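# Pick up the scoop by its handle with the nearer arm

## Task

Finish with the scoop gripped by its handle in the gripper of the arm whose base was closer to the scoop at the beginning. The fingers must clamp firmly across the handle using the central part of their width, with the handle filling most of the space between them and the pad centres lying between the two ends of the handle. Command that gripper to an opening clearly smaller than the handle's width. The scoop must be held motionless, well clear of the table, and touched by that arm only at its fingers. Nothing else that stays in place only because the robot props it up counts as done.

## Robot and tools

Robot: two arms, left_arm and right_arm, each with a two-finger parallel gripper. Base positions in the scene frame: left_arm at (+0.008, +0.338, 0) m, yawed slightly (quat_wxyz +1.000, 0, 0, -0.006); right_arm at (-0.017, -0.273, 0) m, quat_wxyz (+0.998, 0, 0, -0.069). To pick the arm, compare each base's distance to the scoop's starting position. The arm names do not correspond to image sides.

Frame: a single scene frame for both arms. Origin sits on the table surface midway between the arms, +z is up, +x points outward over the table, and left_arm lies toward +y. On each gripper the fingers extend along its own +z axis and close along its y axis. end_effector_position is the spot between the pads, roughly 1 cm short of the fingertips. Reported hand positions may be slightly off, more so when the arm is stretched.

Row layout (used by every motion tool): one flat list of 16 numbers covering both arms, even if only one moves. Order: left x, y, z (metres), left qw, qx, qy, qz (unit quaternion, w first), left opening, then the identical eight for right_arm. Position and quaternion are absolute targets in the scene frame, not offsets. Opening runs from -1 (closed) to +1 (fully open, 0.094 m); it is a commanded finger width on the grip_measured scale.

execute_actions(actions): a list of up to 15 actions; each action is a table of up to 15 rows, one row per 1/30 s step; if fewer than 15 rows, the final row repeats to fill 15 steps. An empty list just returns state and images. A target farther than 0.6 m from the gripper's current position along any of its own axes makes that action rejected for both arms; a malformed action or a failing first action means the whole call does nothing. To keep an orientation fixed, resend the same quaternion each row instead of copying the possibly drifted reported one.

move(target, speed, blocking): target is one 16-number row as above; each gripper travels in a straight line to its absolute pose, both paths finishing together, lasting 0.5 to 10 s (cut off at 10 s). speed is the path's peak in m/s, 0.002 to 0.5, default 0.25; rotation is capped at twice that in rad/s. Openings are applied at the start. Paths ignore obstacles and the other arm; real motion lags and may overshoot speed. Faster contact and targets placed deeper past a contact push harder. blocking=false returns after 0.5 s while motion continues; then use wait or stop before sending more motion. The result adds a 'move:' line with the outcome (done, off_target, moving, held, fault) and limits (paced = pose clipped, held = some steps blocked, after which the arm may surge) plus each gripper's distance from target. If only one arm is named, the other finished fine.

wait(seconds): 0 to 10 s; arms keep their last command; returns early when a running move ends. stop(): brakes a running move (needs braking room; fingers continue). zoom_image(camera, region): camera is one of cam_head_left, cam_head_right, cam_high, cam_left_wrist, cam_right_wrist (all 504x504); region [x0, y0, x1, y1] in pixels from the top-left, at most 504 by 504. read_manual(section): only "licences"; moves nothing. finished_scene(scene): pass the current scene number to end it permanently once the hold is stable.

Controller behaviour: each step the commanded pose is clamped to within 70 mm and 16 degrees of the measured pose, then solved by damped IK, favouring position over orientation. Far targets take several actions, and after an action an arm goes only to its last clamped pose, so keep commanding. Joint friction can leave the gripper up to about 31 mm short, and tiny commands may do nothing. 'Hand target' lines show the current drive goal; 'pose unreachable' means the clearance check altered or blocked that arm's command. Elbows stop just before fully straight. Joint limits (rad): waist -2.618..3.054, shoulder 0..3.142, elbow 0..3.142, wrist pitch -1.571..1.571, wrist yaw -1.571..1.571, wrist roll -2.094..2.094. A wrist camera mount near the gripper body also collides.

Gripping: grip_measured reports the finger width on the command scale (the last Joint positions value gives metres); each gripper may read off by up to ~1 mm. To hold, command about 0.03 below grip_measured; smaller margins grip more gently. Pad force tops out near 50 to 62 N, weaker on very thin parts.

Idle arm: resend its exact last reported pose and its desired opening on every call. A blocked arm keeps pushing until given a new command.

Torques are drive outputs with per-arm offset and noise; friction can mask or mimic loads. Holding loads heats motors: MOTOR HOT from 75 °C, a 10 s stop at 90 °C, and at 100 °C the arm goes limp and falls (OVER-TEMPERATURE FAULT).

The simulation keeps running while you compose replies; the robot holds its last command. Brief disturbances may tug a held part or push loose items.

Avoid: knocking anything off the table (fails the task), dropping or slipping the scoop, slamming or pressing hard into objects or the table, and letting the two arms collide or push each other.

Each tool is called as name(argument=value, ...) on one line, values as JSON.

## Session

execute_actions(actions=[])

Scene clock: 0.00 s.
left_arm: end_effector_position=(+0.2752, +0.1728, +0.1799) grip_measured=+1.000 end_effector_quat_wxyz=(+0.356, -0.295, +0.878, -0.125) | right_arm: end_effector_position=(+0.5152, -0.3746, +0.3701) grip_measured=+1.000 end_effector_quat_wxyz=(+0.299, +0.395, +0.564, +0.660)
Joint positions: left_arm=[-0.828  1.211  0.987 -0.761 -0.54  -1.321  0.094] | right_arm=[-0.318  1.888  1.609  0.372 -0.989  1.835  0.094]
Joint velocities: left_arm=[-0.012  0.002 -0.007 -0.037 -0.007 -0.022  0.   ] | right_arm=[-0.007  0.002  0.022 -0.051  0.051  0.037  0.   ]
Joint torques (N m, as the arm reports them, + toward a larger angle): no reading
Hand target (left_arm): +0.275, +0.173, +0.180; +0.356, -0.295, +0.878, -0.125
Hand target (right_arm): +0.515, -0.375, +0.370; +0.299, +0.395, +0.564, +0.660

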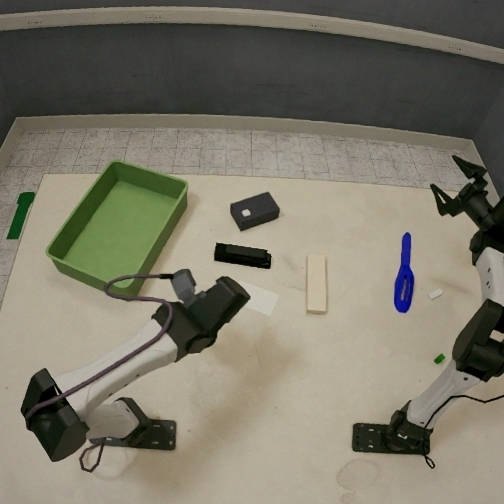

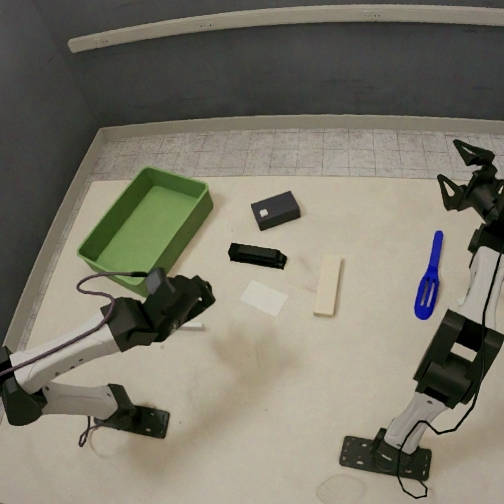

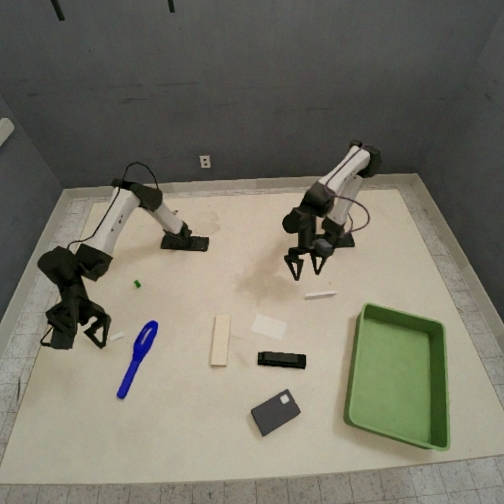

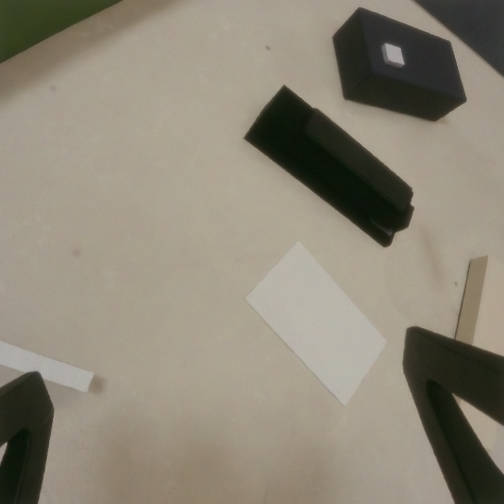

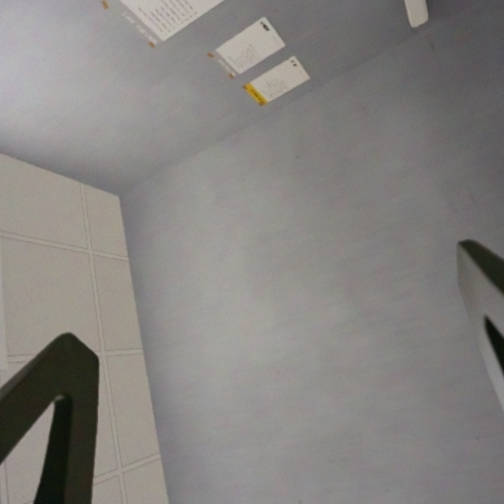

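move(target=[0.2752,0.1728,0.1799,0.356,-0.295,0.878,-0.125,1,0.47,-0.39,0.12,0,0.087,0.996,0,1], speed=0.4)

Scene clock: 19.30 s.
left_arm: end_effector_position=(+0.2751, +0.1728, +0.1798) grip_measured=+1.000 end_effector_quat_wxyz=(+0.356, -0.295, +0.878, -0.125) | right_arm: end_effector_position=(+0.4746, -0.3918, +0.1302) grip_measured=+1.000 end_effector_quat_wxyz=(+0.087, +0.096, +0.992, -0.011)
Joint positions: left_arm=[-0.828  1.211  0.986 -0.761 -0.54  -1.321  0.094] | right_arm=[-0.099  2.496  2.664 -1.563 -0.003 -0.045  0.094]
Joint velocities: left_arm=[-0.007  0.012 -0.017 -0.022 -0.022 -0.037  0.   ] | right_arm=[-0.007  0.012 -0.007 -0.022  0.037 -0.022  0.   ]
Joint torques (N m, as the arm reports them, + toward a larger angle): left_arm=[-0.41 -3.35  8.3   1.68 -0.39 -0.09] | right_arm=[  0.16 -14.     5.15   0.77   0.23  -0.16]
Hand target (left_arm): +0.275, +0.173, +0.180; +0.356, -0.295, +0.878, -0.125
Hand target (right_arm): +0.471, -0.390, +0.117; +0.066, +0.091, +0.994, -0.013
Off the commanded pose (left_arm): 0.000 m, 0 deg.
Off the commanded pose (right_arm): 0.011 m, 10 deg.
joint sent to its limit (right arm) — the command would take joint 4 (wrist pitch) past its lower limit, so that joint was sent only as far as its limit.
move: off_target (right_arm); limits=paced

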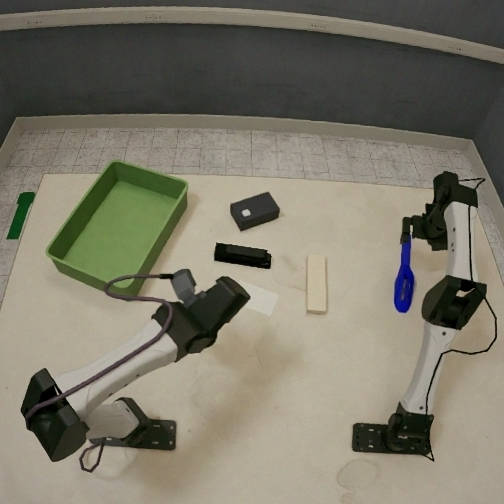

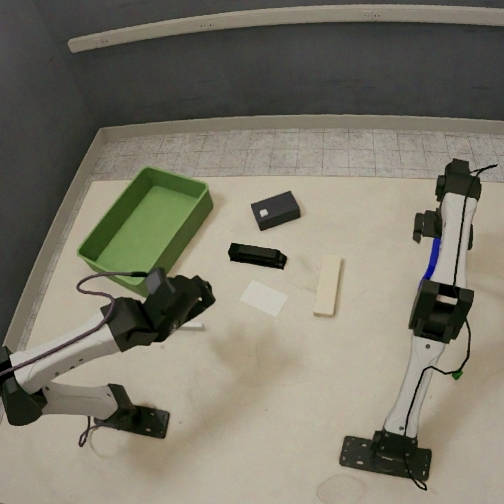

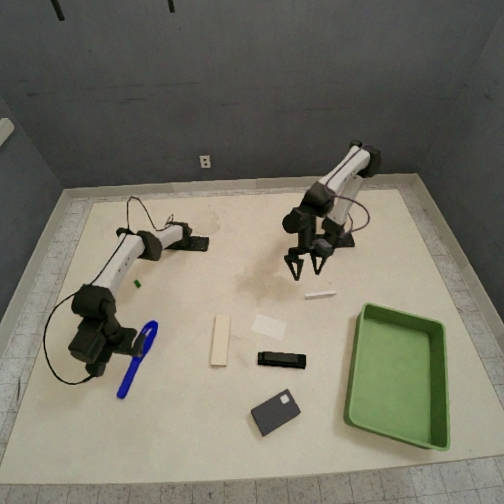

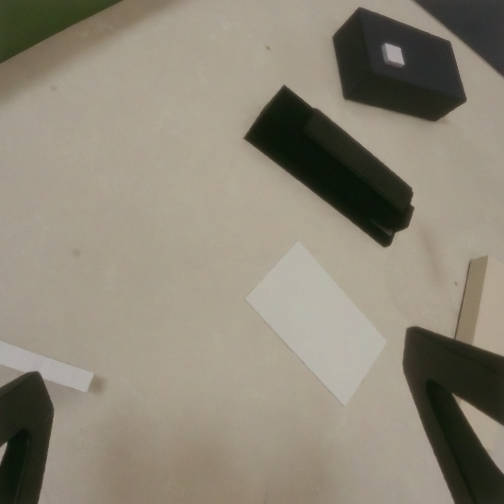

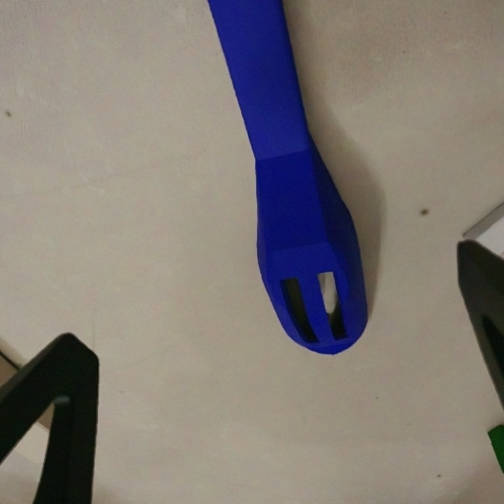

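move(target=[0.2752,0.1728,0.1799,0.356,-0.295,0.878,-0.125,1,0.52,-0.4,0.05,0.215,0.085,0.972,-0.019,1], speed=0.25)

Scene clock: 30.27 s.
left_arm: end_effector_position=(+0.2751, +0.1728, +0.1798) grip_measured=+1.000 end_effector_quat_wxyz=(+0.356, -0.295, +0.878, -0.125) | right_arm: end_effector_position=(+0.5226, -0.3996, +0.0466) grip_measured=+1.000 end_effector_quat_wxyz=(+0.208, +0.086, +0.974, -0.019)
Joint positions: left_arm=[-0.828  1.211  0.986 -0.761 -0.54  -1.321  0.094] | right_arm=[-0.099  2.339  1.971 -0.782 -0.024 -0.056  0.094]
Joint velocities: left_arm=[-0.012 -0.012 -0.007 -0.051  0.037 -0.037  0.   ] | right_arm=[-0.002 -0.002  0.002  0.066 -0.051  0.037  0.   ]
Joint torques (N m, as the arm reports them, + toward a larger angle): left_arm=[-0.29 -3.4   8.46  1.67 -0.38 -0.08] | right_arm=[ -0.68 -16.83   5.67   1.44   0.06  -0.2 ]
Hand target (left_arm): +0.275, +0.173, +0.180; +0.356, -0.295, +0.878, -0.125
Hand target (right_arm): +0.521, -0.401, +0.051; +0.215, +0.085, +0.973, -0.018
Off the commanded pose (left_arm): 0.000 m, 0 deg.
Off the commanded pose (right_arm): 0.004 m, 1 deg.
move: done

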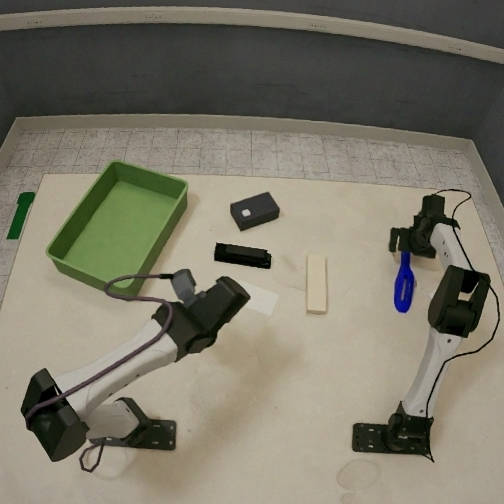

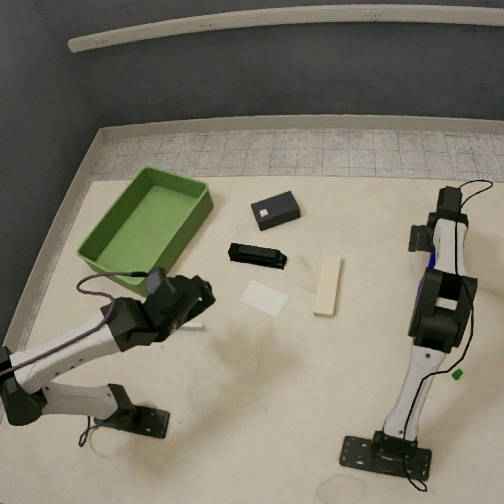

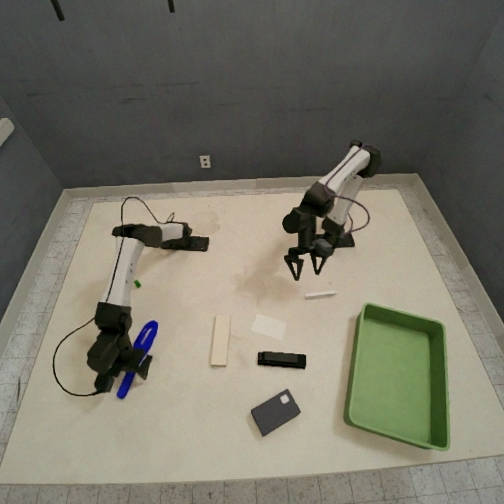

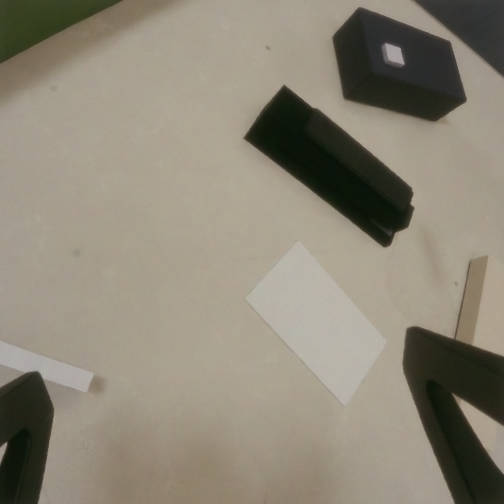

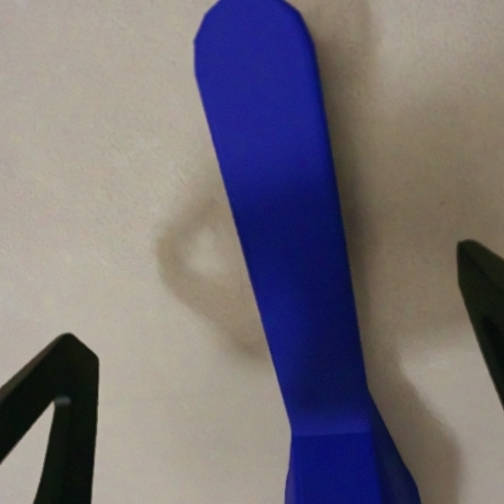

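move(target=[0.2752,0.1728,0.1799,0.356,-0.295,0.878,-0.125,1,0.55,-0.408,0.012,0.215,0.085,0.972,-0.019,1], speed=0.12)

Scene clock: 39.10 s.
left_arm: end_effector_position=(+0.2751, +0.1728, +0.1798) grip_measured=+1.000 end_effector_quat_wxyz=(+0.356, -0.295, +0.878, -0.125) | right_arm: end_effector_position=(+0.5477, -0.4053, +0.0212) grip_measured=+1.000 end_effector_quat_wxyz=(+0.219, +0.085, +0.972, -0.020)
Joint positions: left_arm=[-0.828  1.211  0.986 -0.761 -0.54  -1.321  0.094] | right_arm=[-0.099  2.46   2.074 -0.743 -0.026 -0.057  0.094]
Joint velocities: left_arm=[-0.012 -0.002 -0.012 -0.007 -0.022  0.007  0.   ] | right_arm=[-0.012 -0.007 -0.007  0.007 -0.007 -0.022  0.   ]
Joint torques (N m, as the arm reports them, + toward a larger angle): left_arm=[-0.33 -3.38  8.35  1.65 -0.38 -0.09] | right_arm=[ -0.7  -13.91   8.88   1.36   0.08  -0.19]
Hand target (left_arm): +0.275, +0.173, +0.180; +0.356, -0.295, +0.878, -0.125
Hand target (right_arm): +0.550, -0.408, +0.012; +0.215, +0.085, +0.973, -0.019
Off the commanded pose (left_arm): 0.000 m, 0 deg.
Off the commanded pose (right_arm): 0.010 m, 0 deg.
move: done

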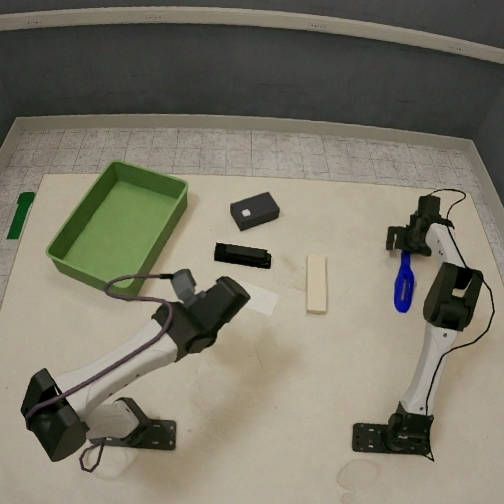

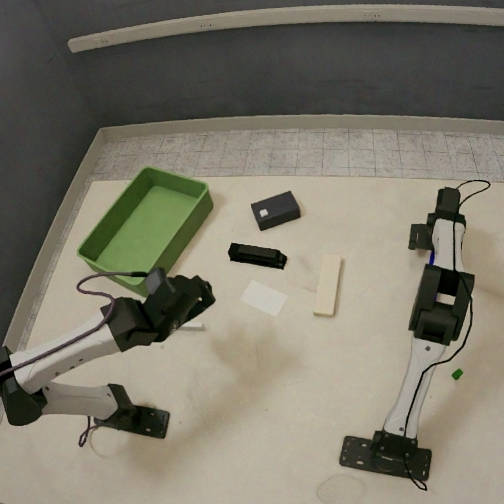

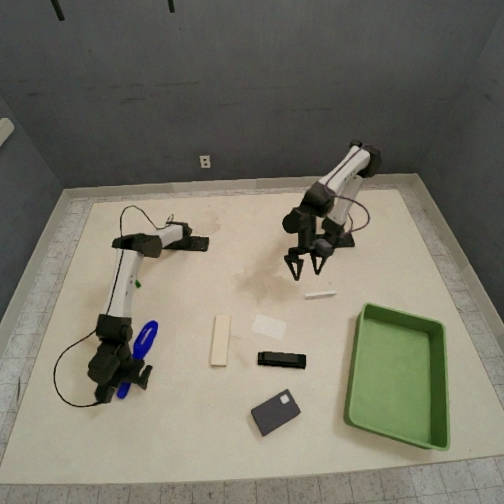

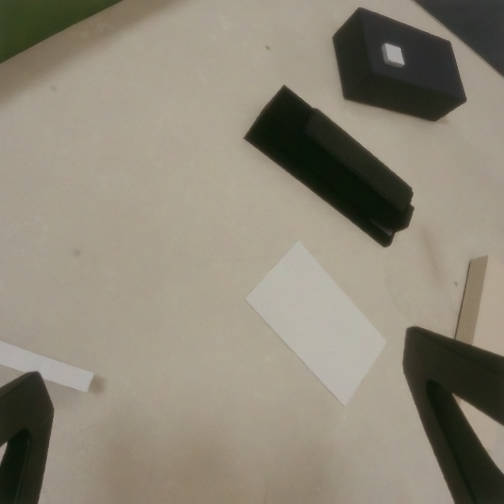

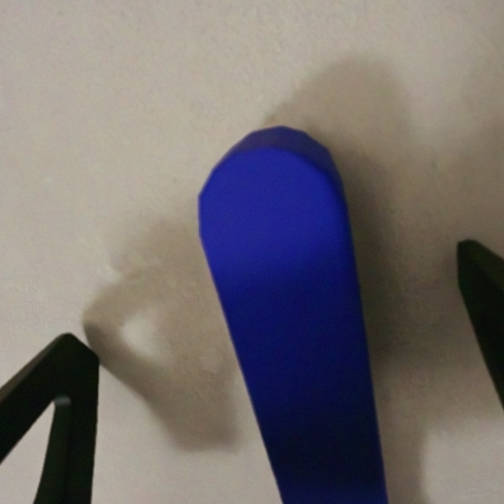

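move(target=[0.2752,0.1728,0.1799,0.356,-0.295,0.878,-0.125,1,0.53,-0.408,0.008,0.215,0.085,0.972,-0.019,1], speed=0.1)

move(target=[0.2752,0.1728,0.1799,0.356,-0.295,0.878,-0.125,1,0.53,-0.408,0.008,0.215,0.085,0.972,-0.019,-1], speed=0.1)

move(target=[0.2752,0.1728,0.1799,0.356,-0.295,0.878,-0.125,1,0.48,-0.4,0.2,0.215,0.085,0.972,-0.019,-1], speed=0.2)

Scene clock: 48.30 s.
left_arm: end_effector_position=(+0.2751, +0.1728, +0.1798) grip_measured=+1.000 end_effector_quat_wxyz=(+0.356, -0.295, +0.878, -0.125) | right_arm: end_effector_position=(+0.5448, -0.4046, +0.0207) grip_measured=+1.000 end_effector_quat_wxyz=(+0.239, +0.083, +0.967, -0.021)
Joint positions: left_arm=[-0.828  1.211  0.986 -0.761 -0.54  -1.321  0.094] | right_arm=[-0.101  2.406  1.957 -0.639 -0.032 -0.06   0.094]
Joint velocities: left_arm=[-0.012  0.012  0.002  0.037 -0.007 -0.007  0.   ] | right_arm=[ 0.017  0.007 -0.012  0.037 -0.007  0.007  0.   ]
Joint torques (N m, as the arm reports them, + toward a larger angle): left_arm=[-0.24 -3.27  8.42  1.66 -0.37 -0.08] | right_arm=[ -1.23 -15.96   4.92   1.21   0.12  -0.27]
Hand target (left_arm): +0.275, +0.173, +0.180; +0.356, -0.295, +0.878, -0.125
Hand target (right_arm): +0.531, -0.408, +0.008; +0.215, +0.085, +0.973, -0.019
Off the commanded pose (left_arm): 0.000 m, 0 deg.
Off the commanded pose (right_arm): 0.020 m, 3 deg.
move: off_target (right_arm)

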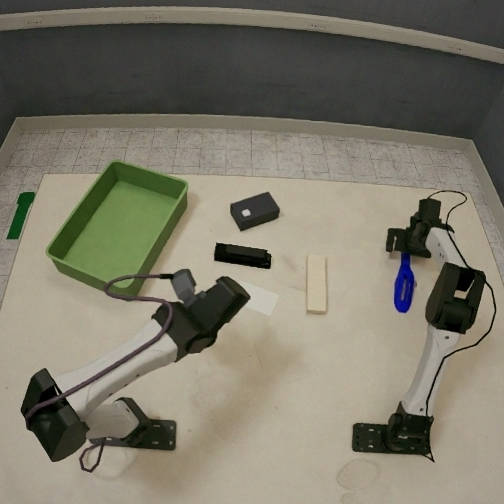

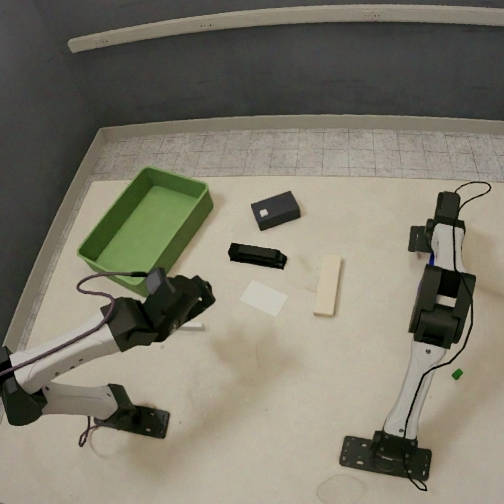

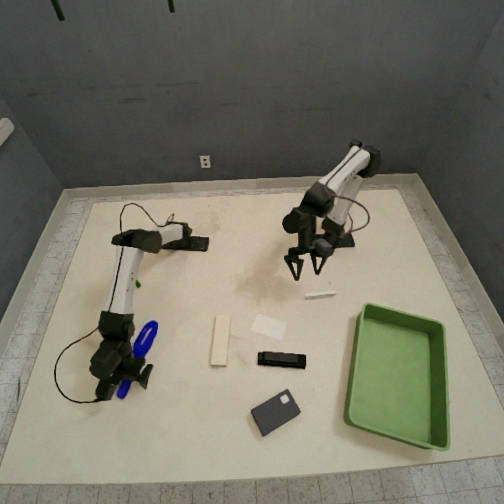

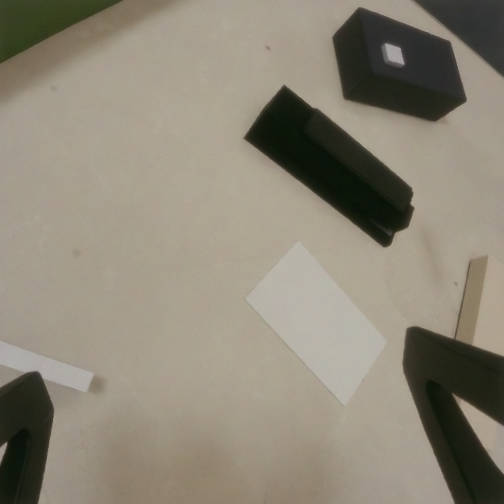

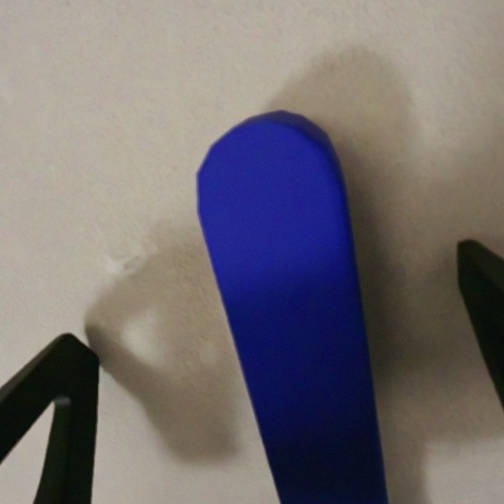

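Scene clock: 49.00 s.
left_arm: end_effector_position=(+0.2751, +0.1728, +0.1798) grip_measured=+1.000 end_effector_quat_wxyz=(+0.356, -0.295, +0.878, -0.125) | right_arm: end_effector_position=(+0.5456, -0.4047, +0.0211) grip_measured=-0.487 end_effector_quat_wxyz=(+0.241, +0.082, +0.967, -0.021)
Joint positions: left_arm=[-0.828  1.211  0.986 -0.761 -0.54  -1.321  0.094] | right_arm=[-0.101  2.406  1.957 -0.635 -0.032 -0.062  0.024]
Joint velocities: left_arm=[-0.002  0.002  0.002 -0.11  -0.095 -0.007  0.   ] | right_arm=[-0.012  0.002  0.002 -0.007 -0.095  0.022 -0.001]
Joint torques (N m, as the arm reports them, + toward a larger angle): left_arm=[-0.44 -3.37  8.37  1.67 -0.37 -0.07] | right_arm=[ -1.1  -16.02   4.77   1.23   0.1   -0.22]
Hand target (left_arm): +0.275, +0.173, +0.180; +0.356, -0.295, +0.878, -0.125
Hand target (right_arm): +0.530, -0.408, +0.008; +0.215, +0.085, +0.973, -0.019
Off the commanded pose (left_arm): 0.000 m, 0 deg.
Off the commanded pose (right_arm): 0.021 m, 3 deg.
move: off_target (right_arm)

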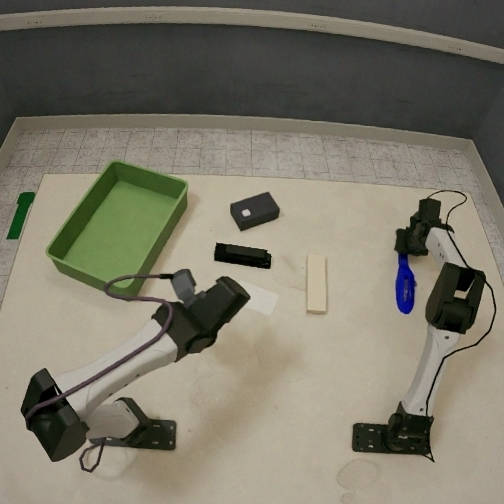

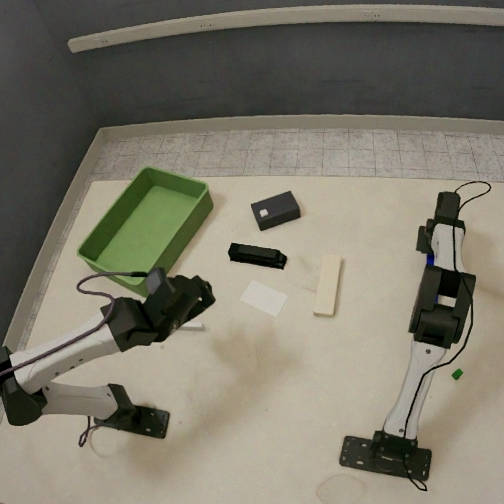

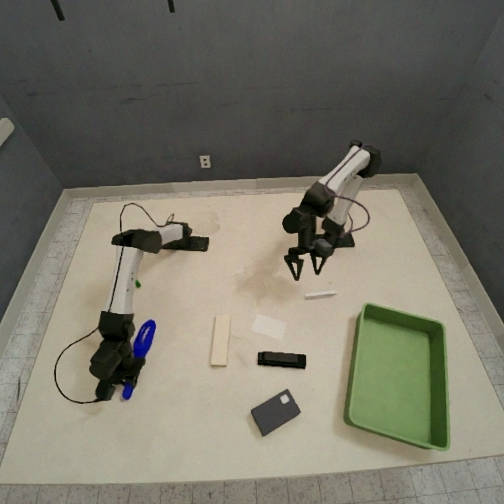

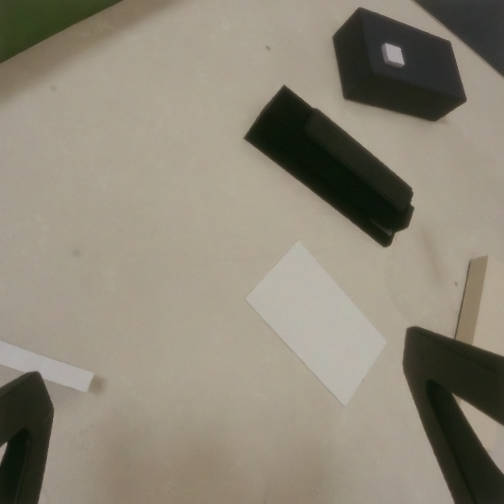

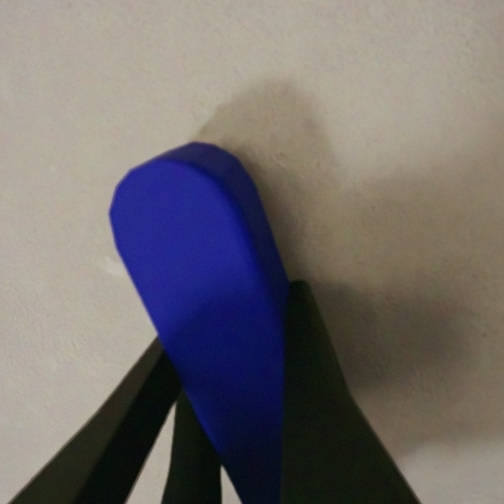

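Scene clock: 50.67 s.
left_arm: end_effector_position=(+0.2751, +0.1728, +0.1798) grip_measured=+1.000 end_effector_quat_wxyz=(+0.356, -0.295, +0.878, -0.125) | right_arm: end_effector_position=(+0.4781, -0.3946, +0.1882) grip_measured=-0.487 end_effector_quat_wxyz=(+0.203, +0.084, +0.975, -0.017)
Joint positions: left_arm=[-0.828  1.211  0.986 -0.761 -0.54  -1.321  0.094] | right_arm=[-0.113  2.198  2.307 -1.272 -0.032 -0.073  0.024]
Joint velocities: left_arm=[ 0.007  0.002  0.002 -0.007 -0.007 -0.066  0.   ] | right_arm=[-0.007 -0.022 -0.017  0.037  0.007 -0.022 -0.001]
Joint torques (N m, as the arm reports them, + toward a larger angle): left_arm=[-0.26 -3.29  8.4   1.68 -0.37 -0.07] | right_arm=[ -0.99 -14.3    9.18   1.22   0.09  -0.2 ]
Hand target (left_arm): +0.275, +0.173, +0.180; +0.356, -0.295, +0.878, -0.125
Hand target (right_arm): +0.478, -0.399, +0.200; +0.215, +0.085, +0.973, -0.020
Off the commanded pose (left_arm): 0.000 m, 0 deg.
Off the commanded pose (right_arm): 0.013 m, 1 deg.
move: off_target (right_arm)

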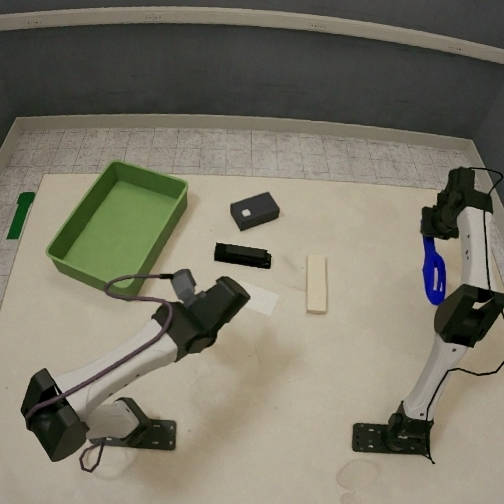

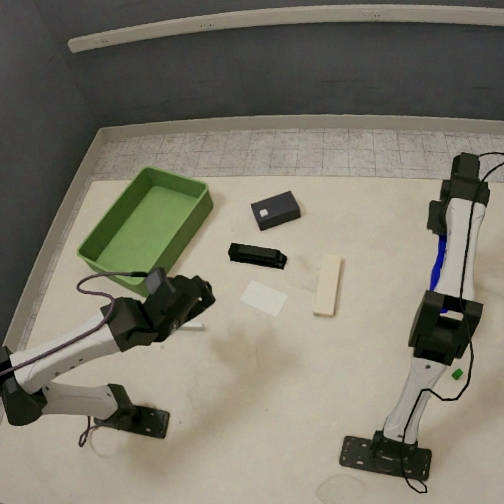

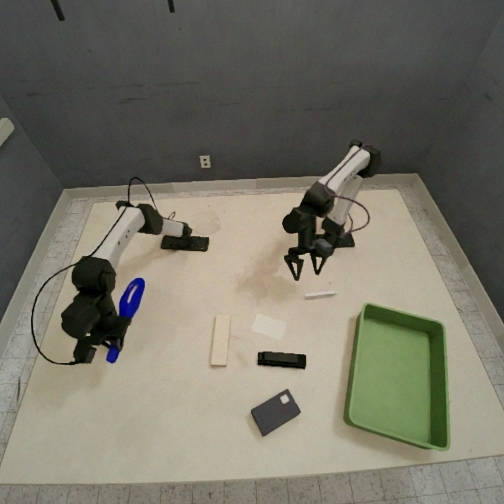

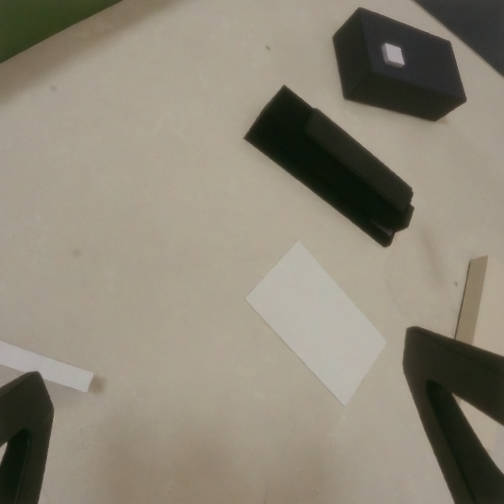

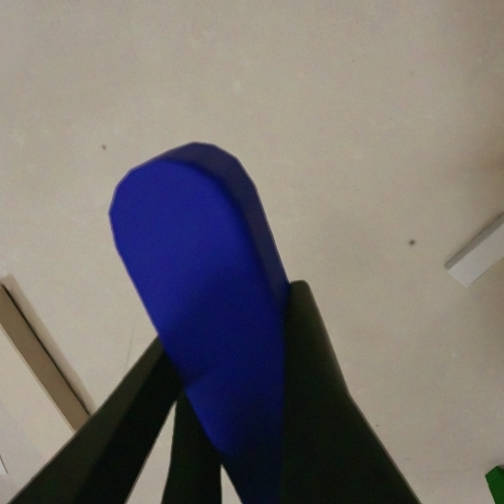

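finished_scene(scene=2)

The scene is finished: the task was done.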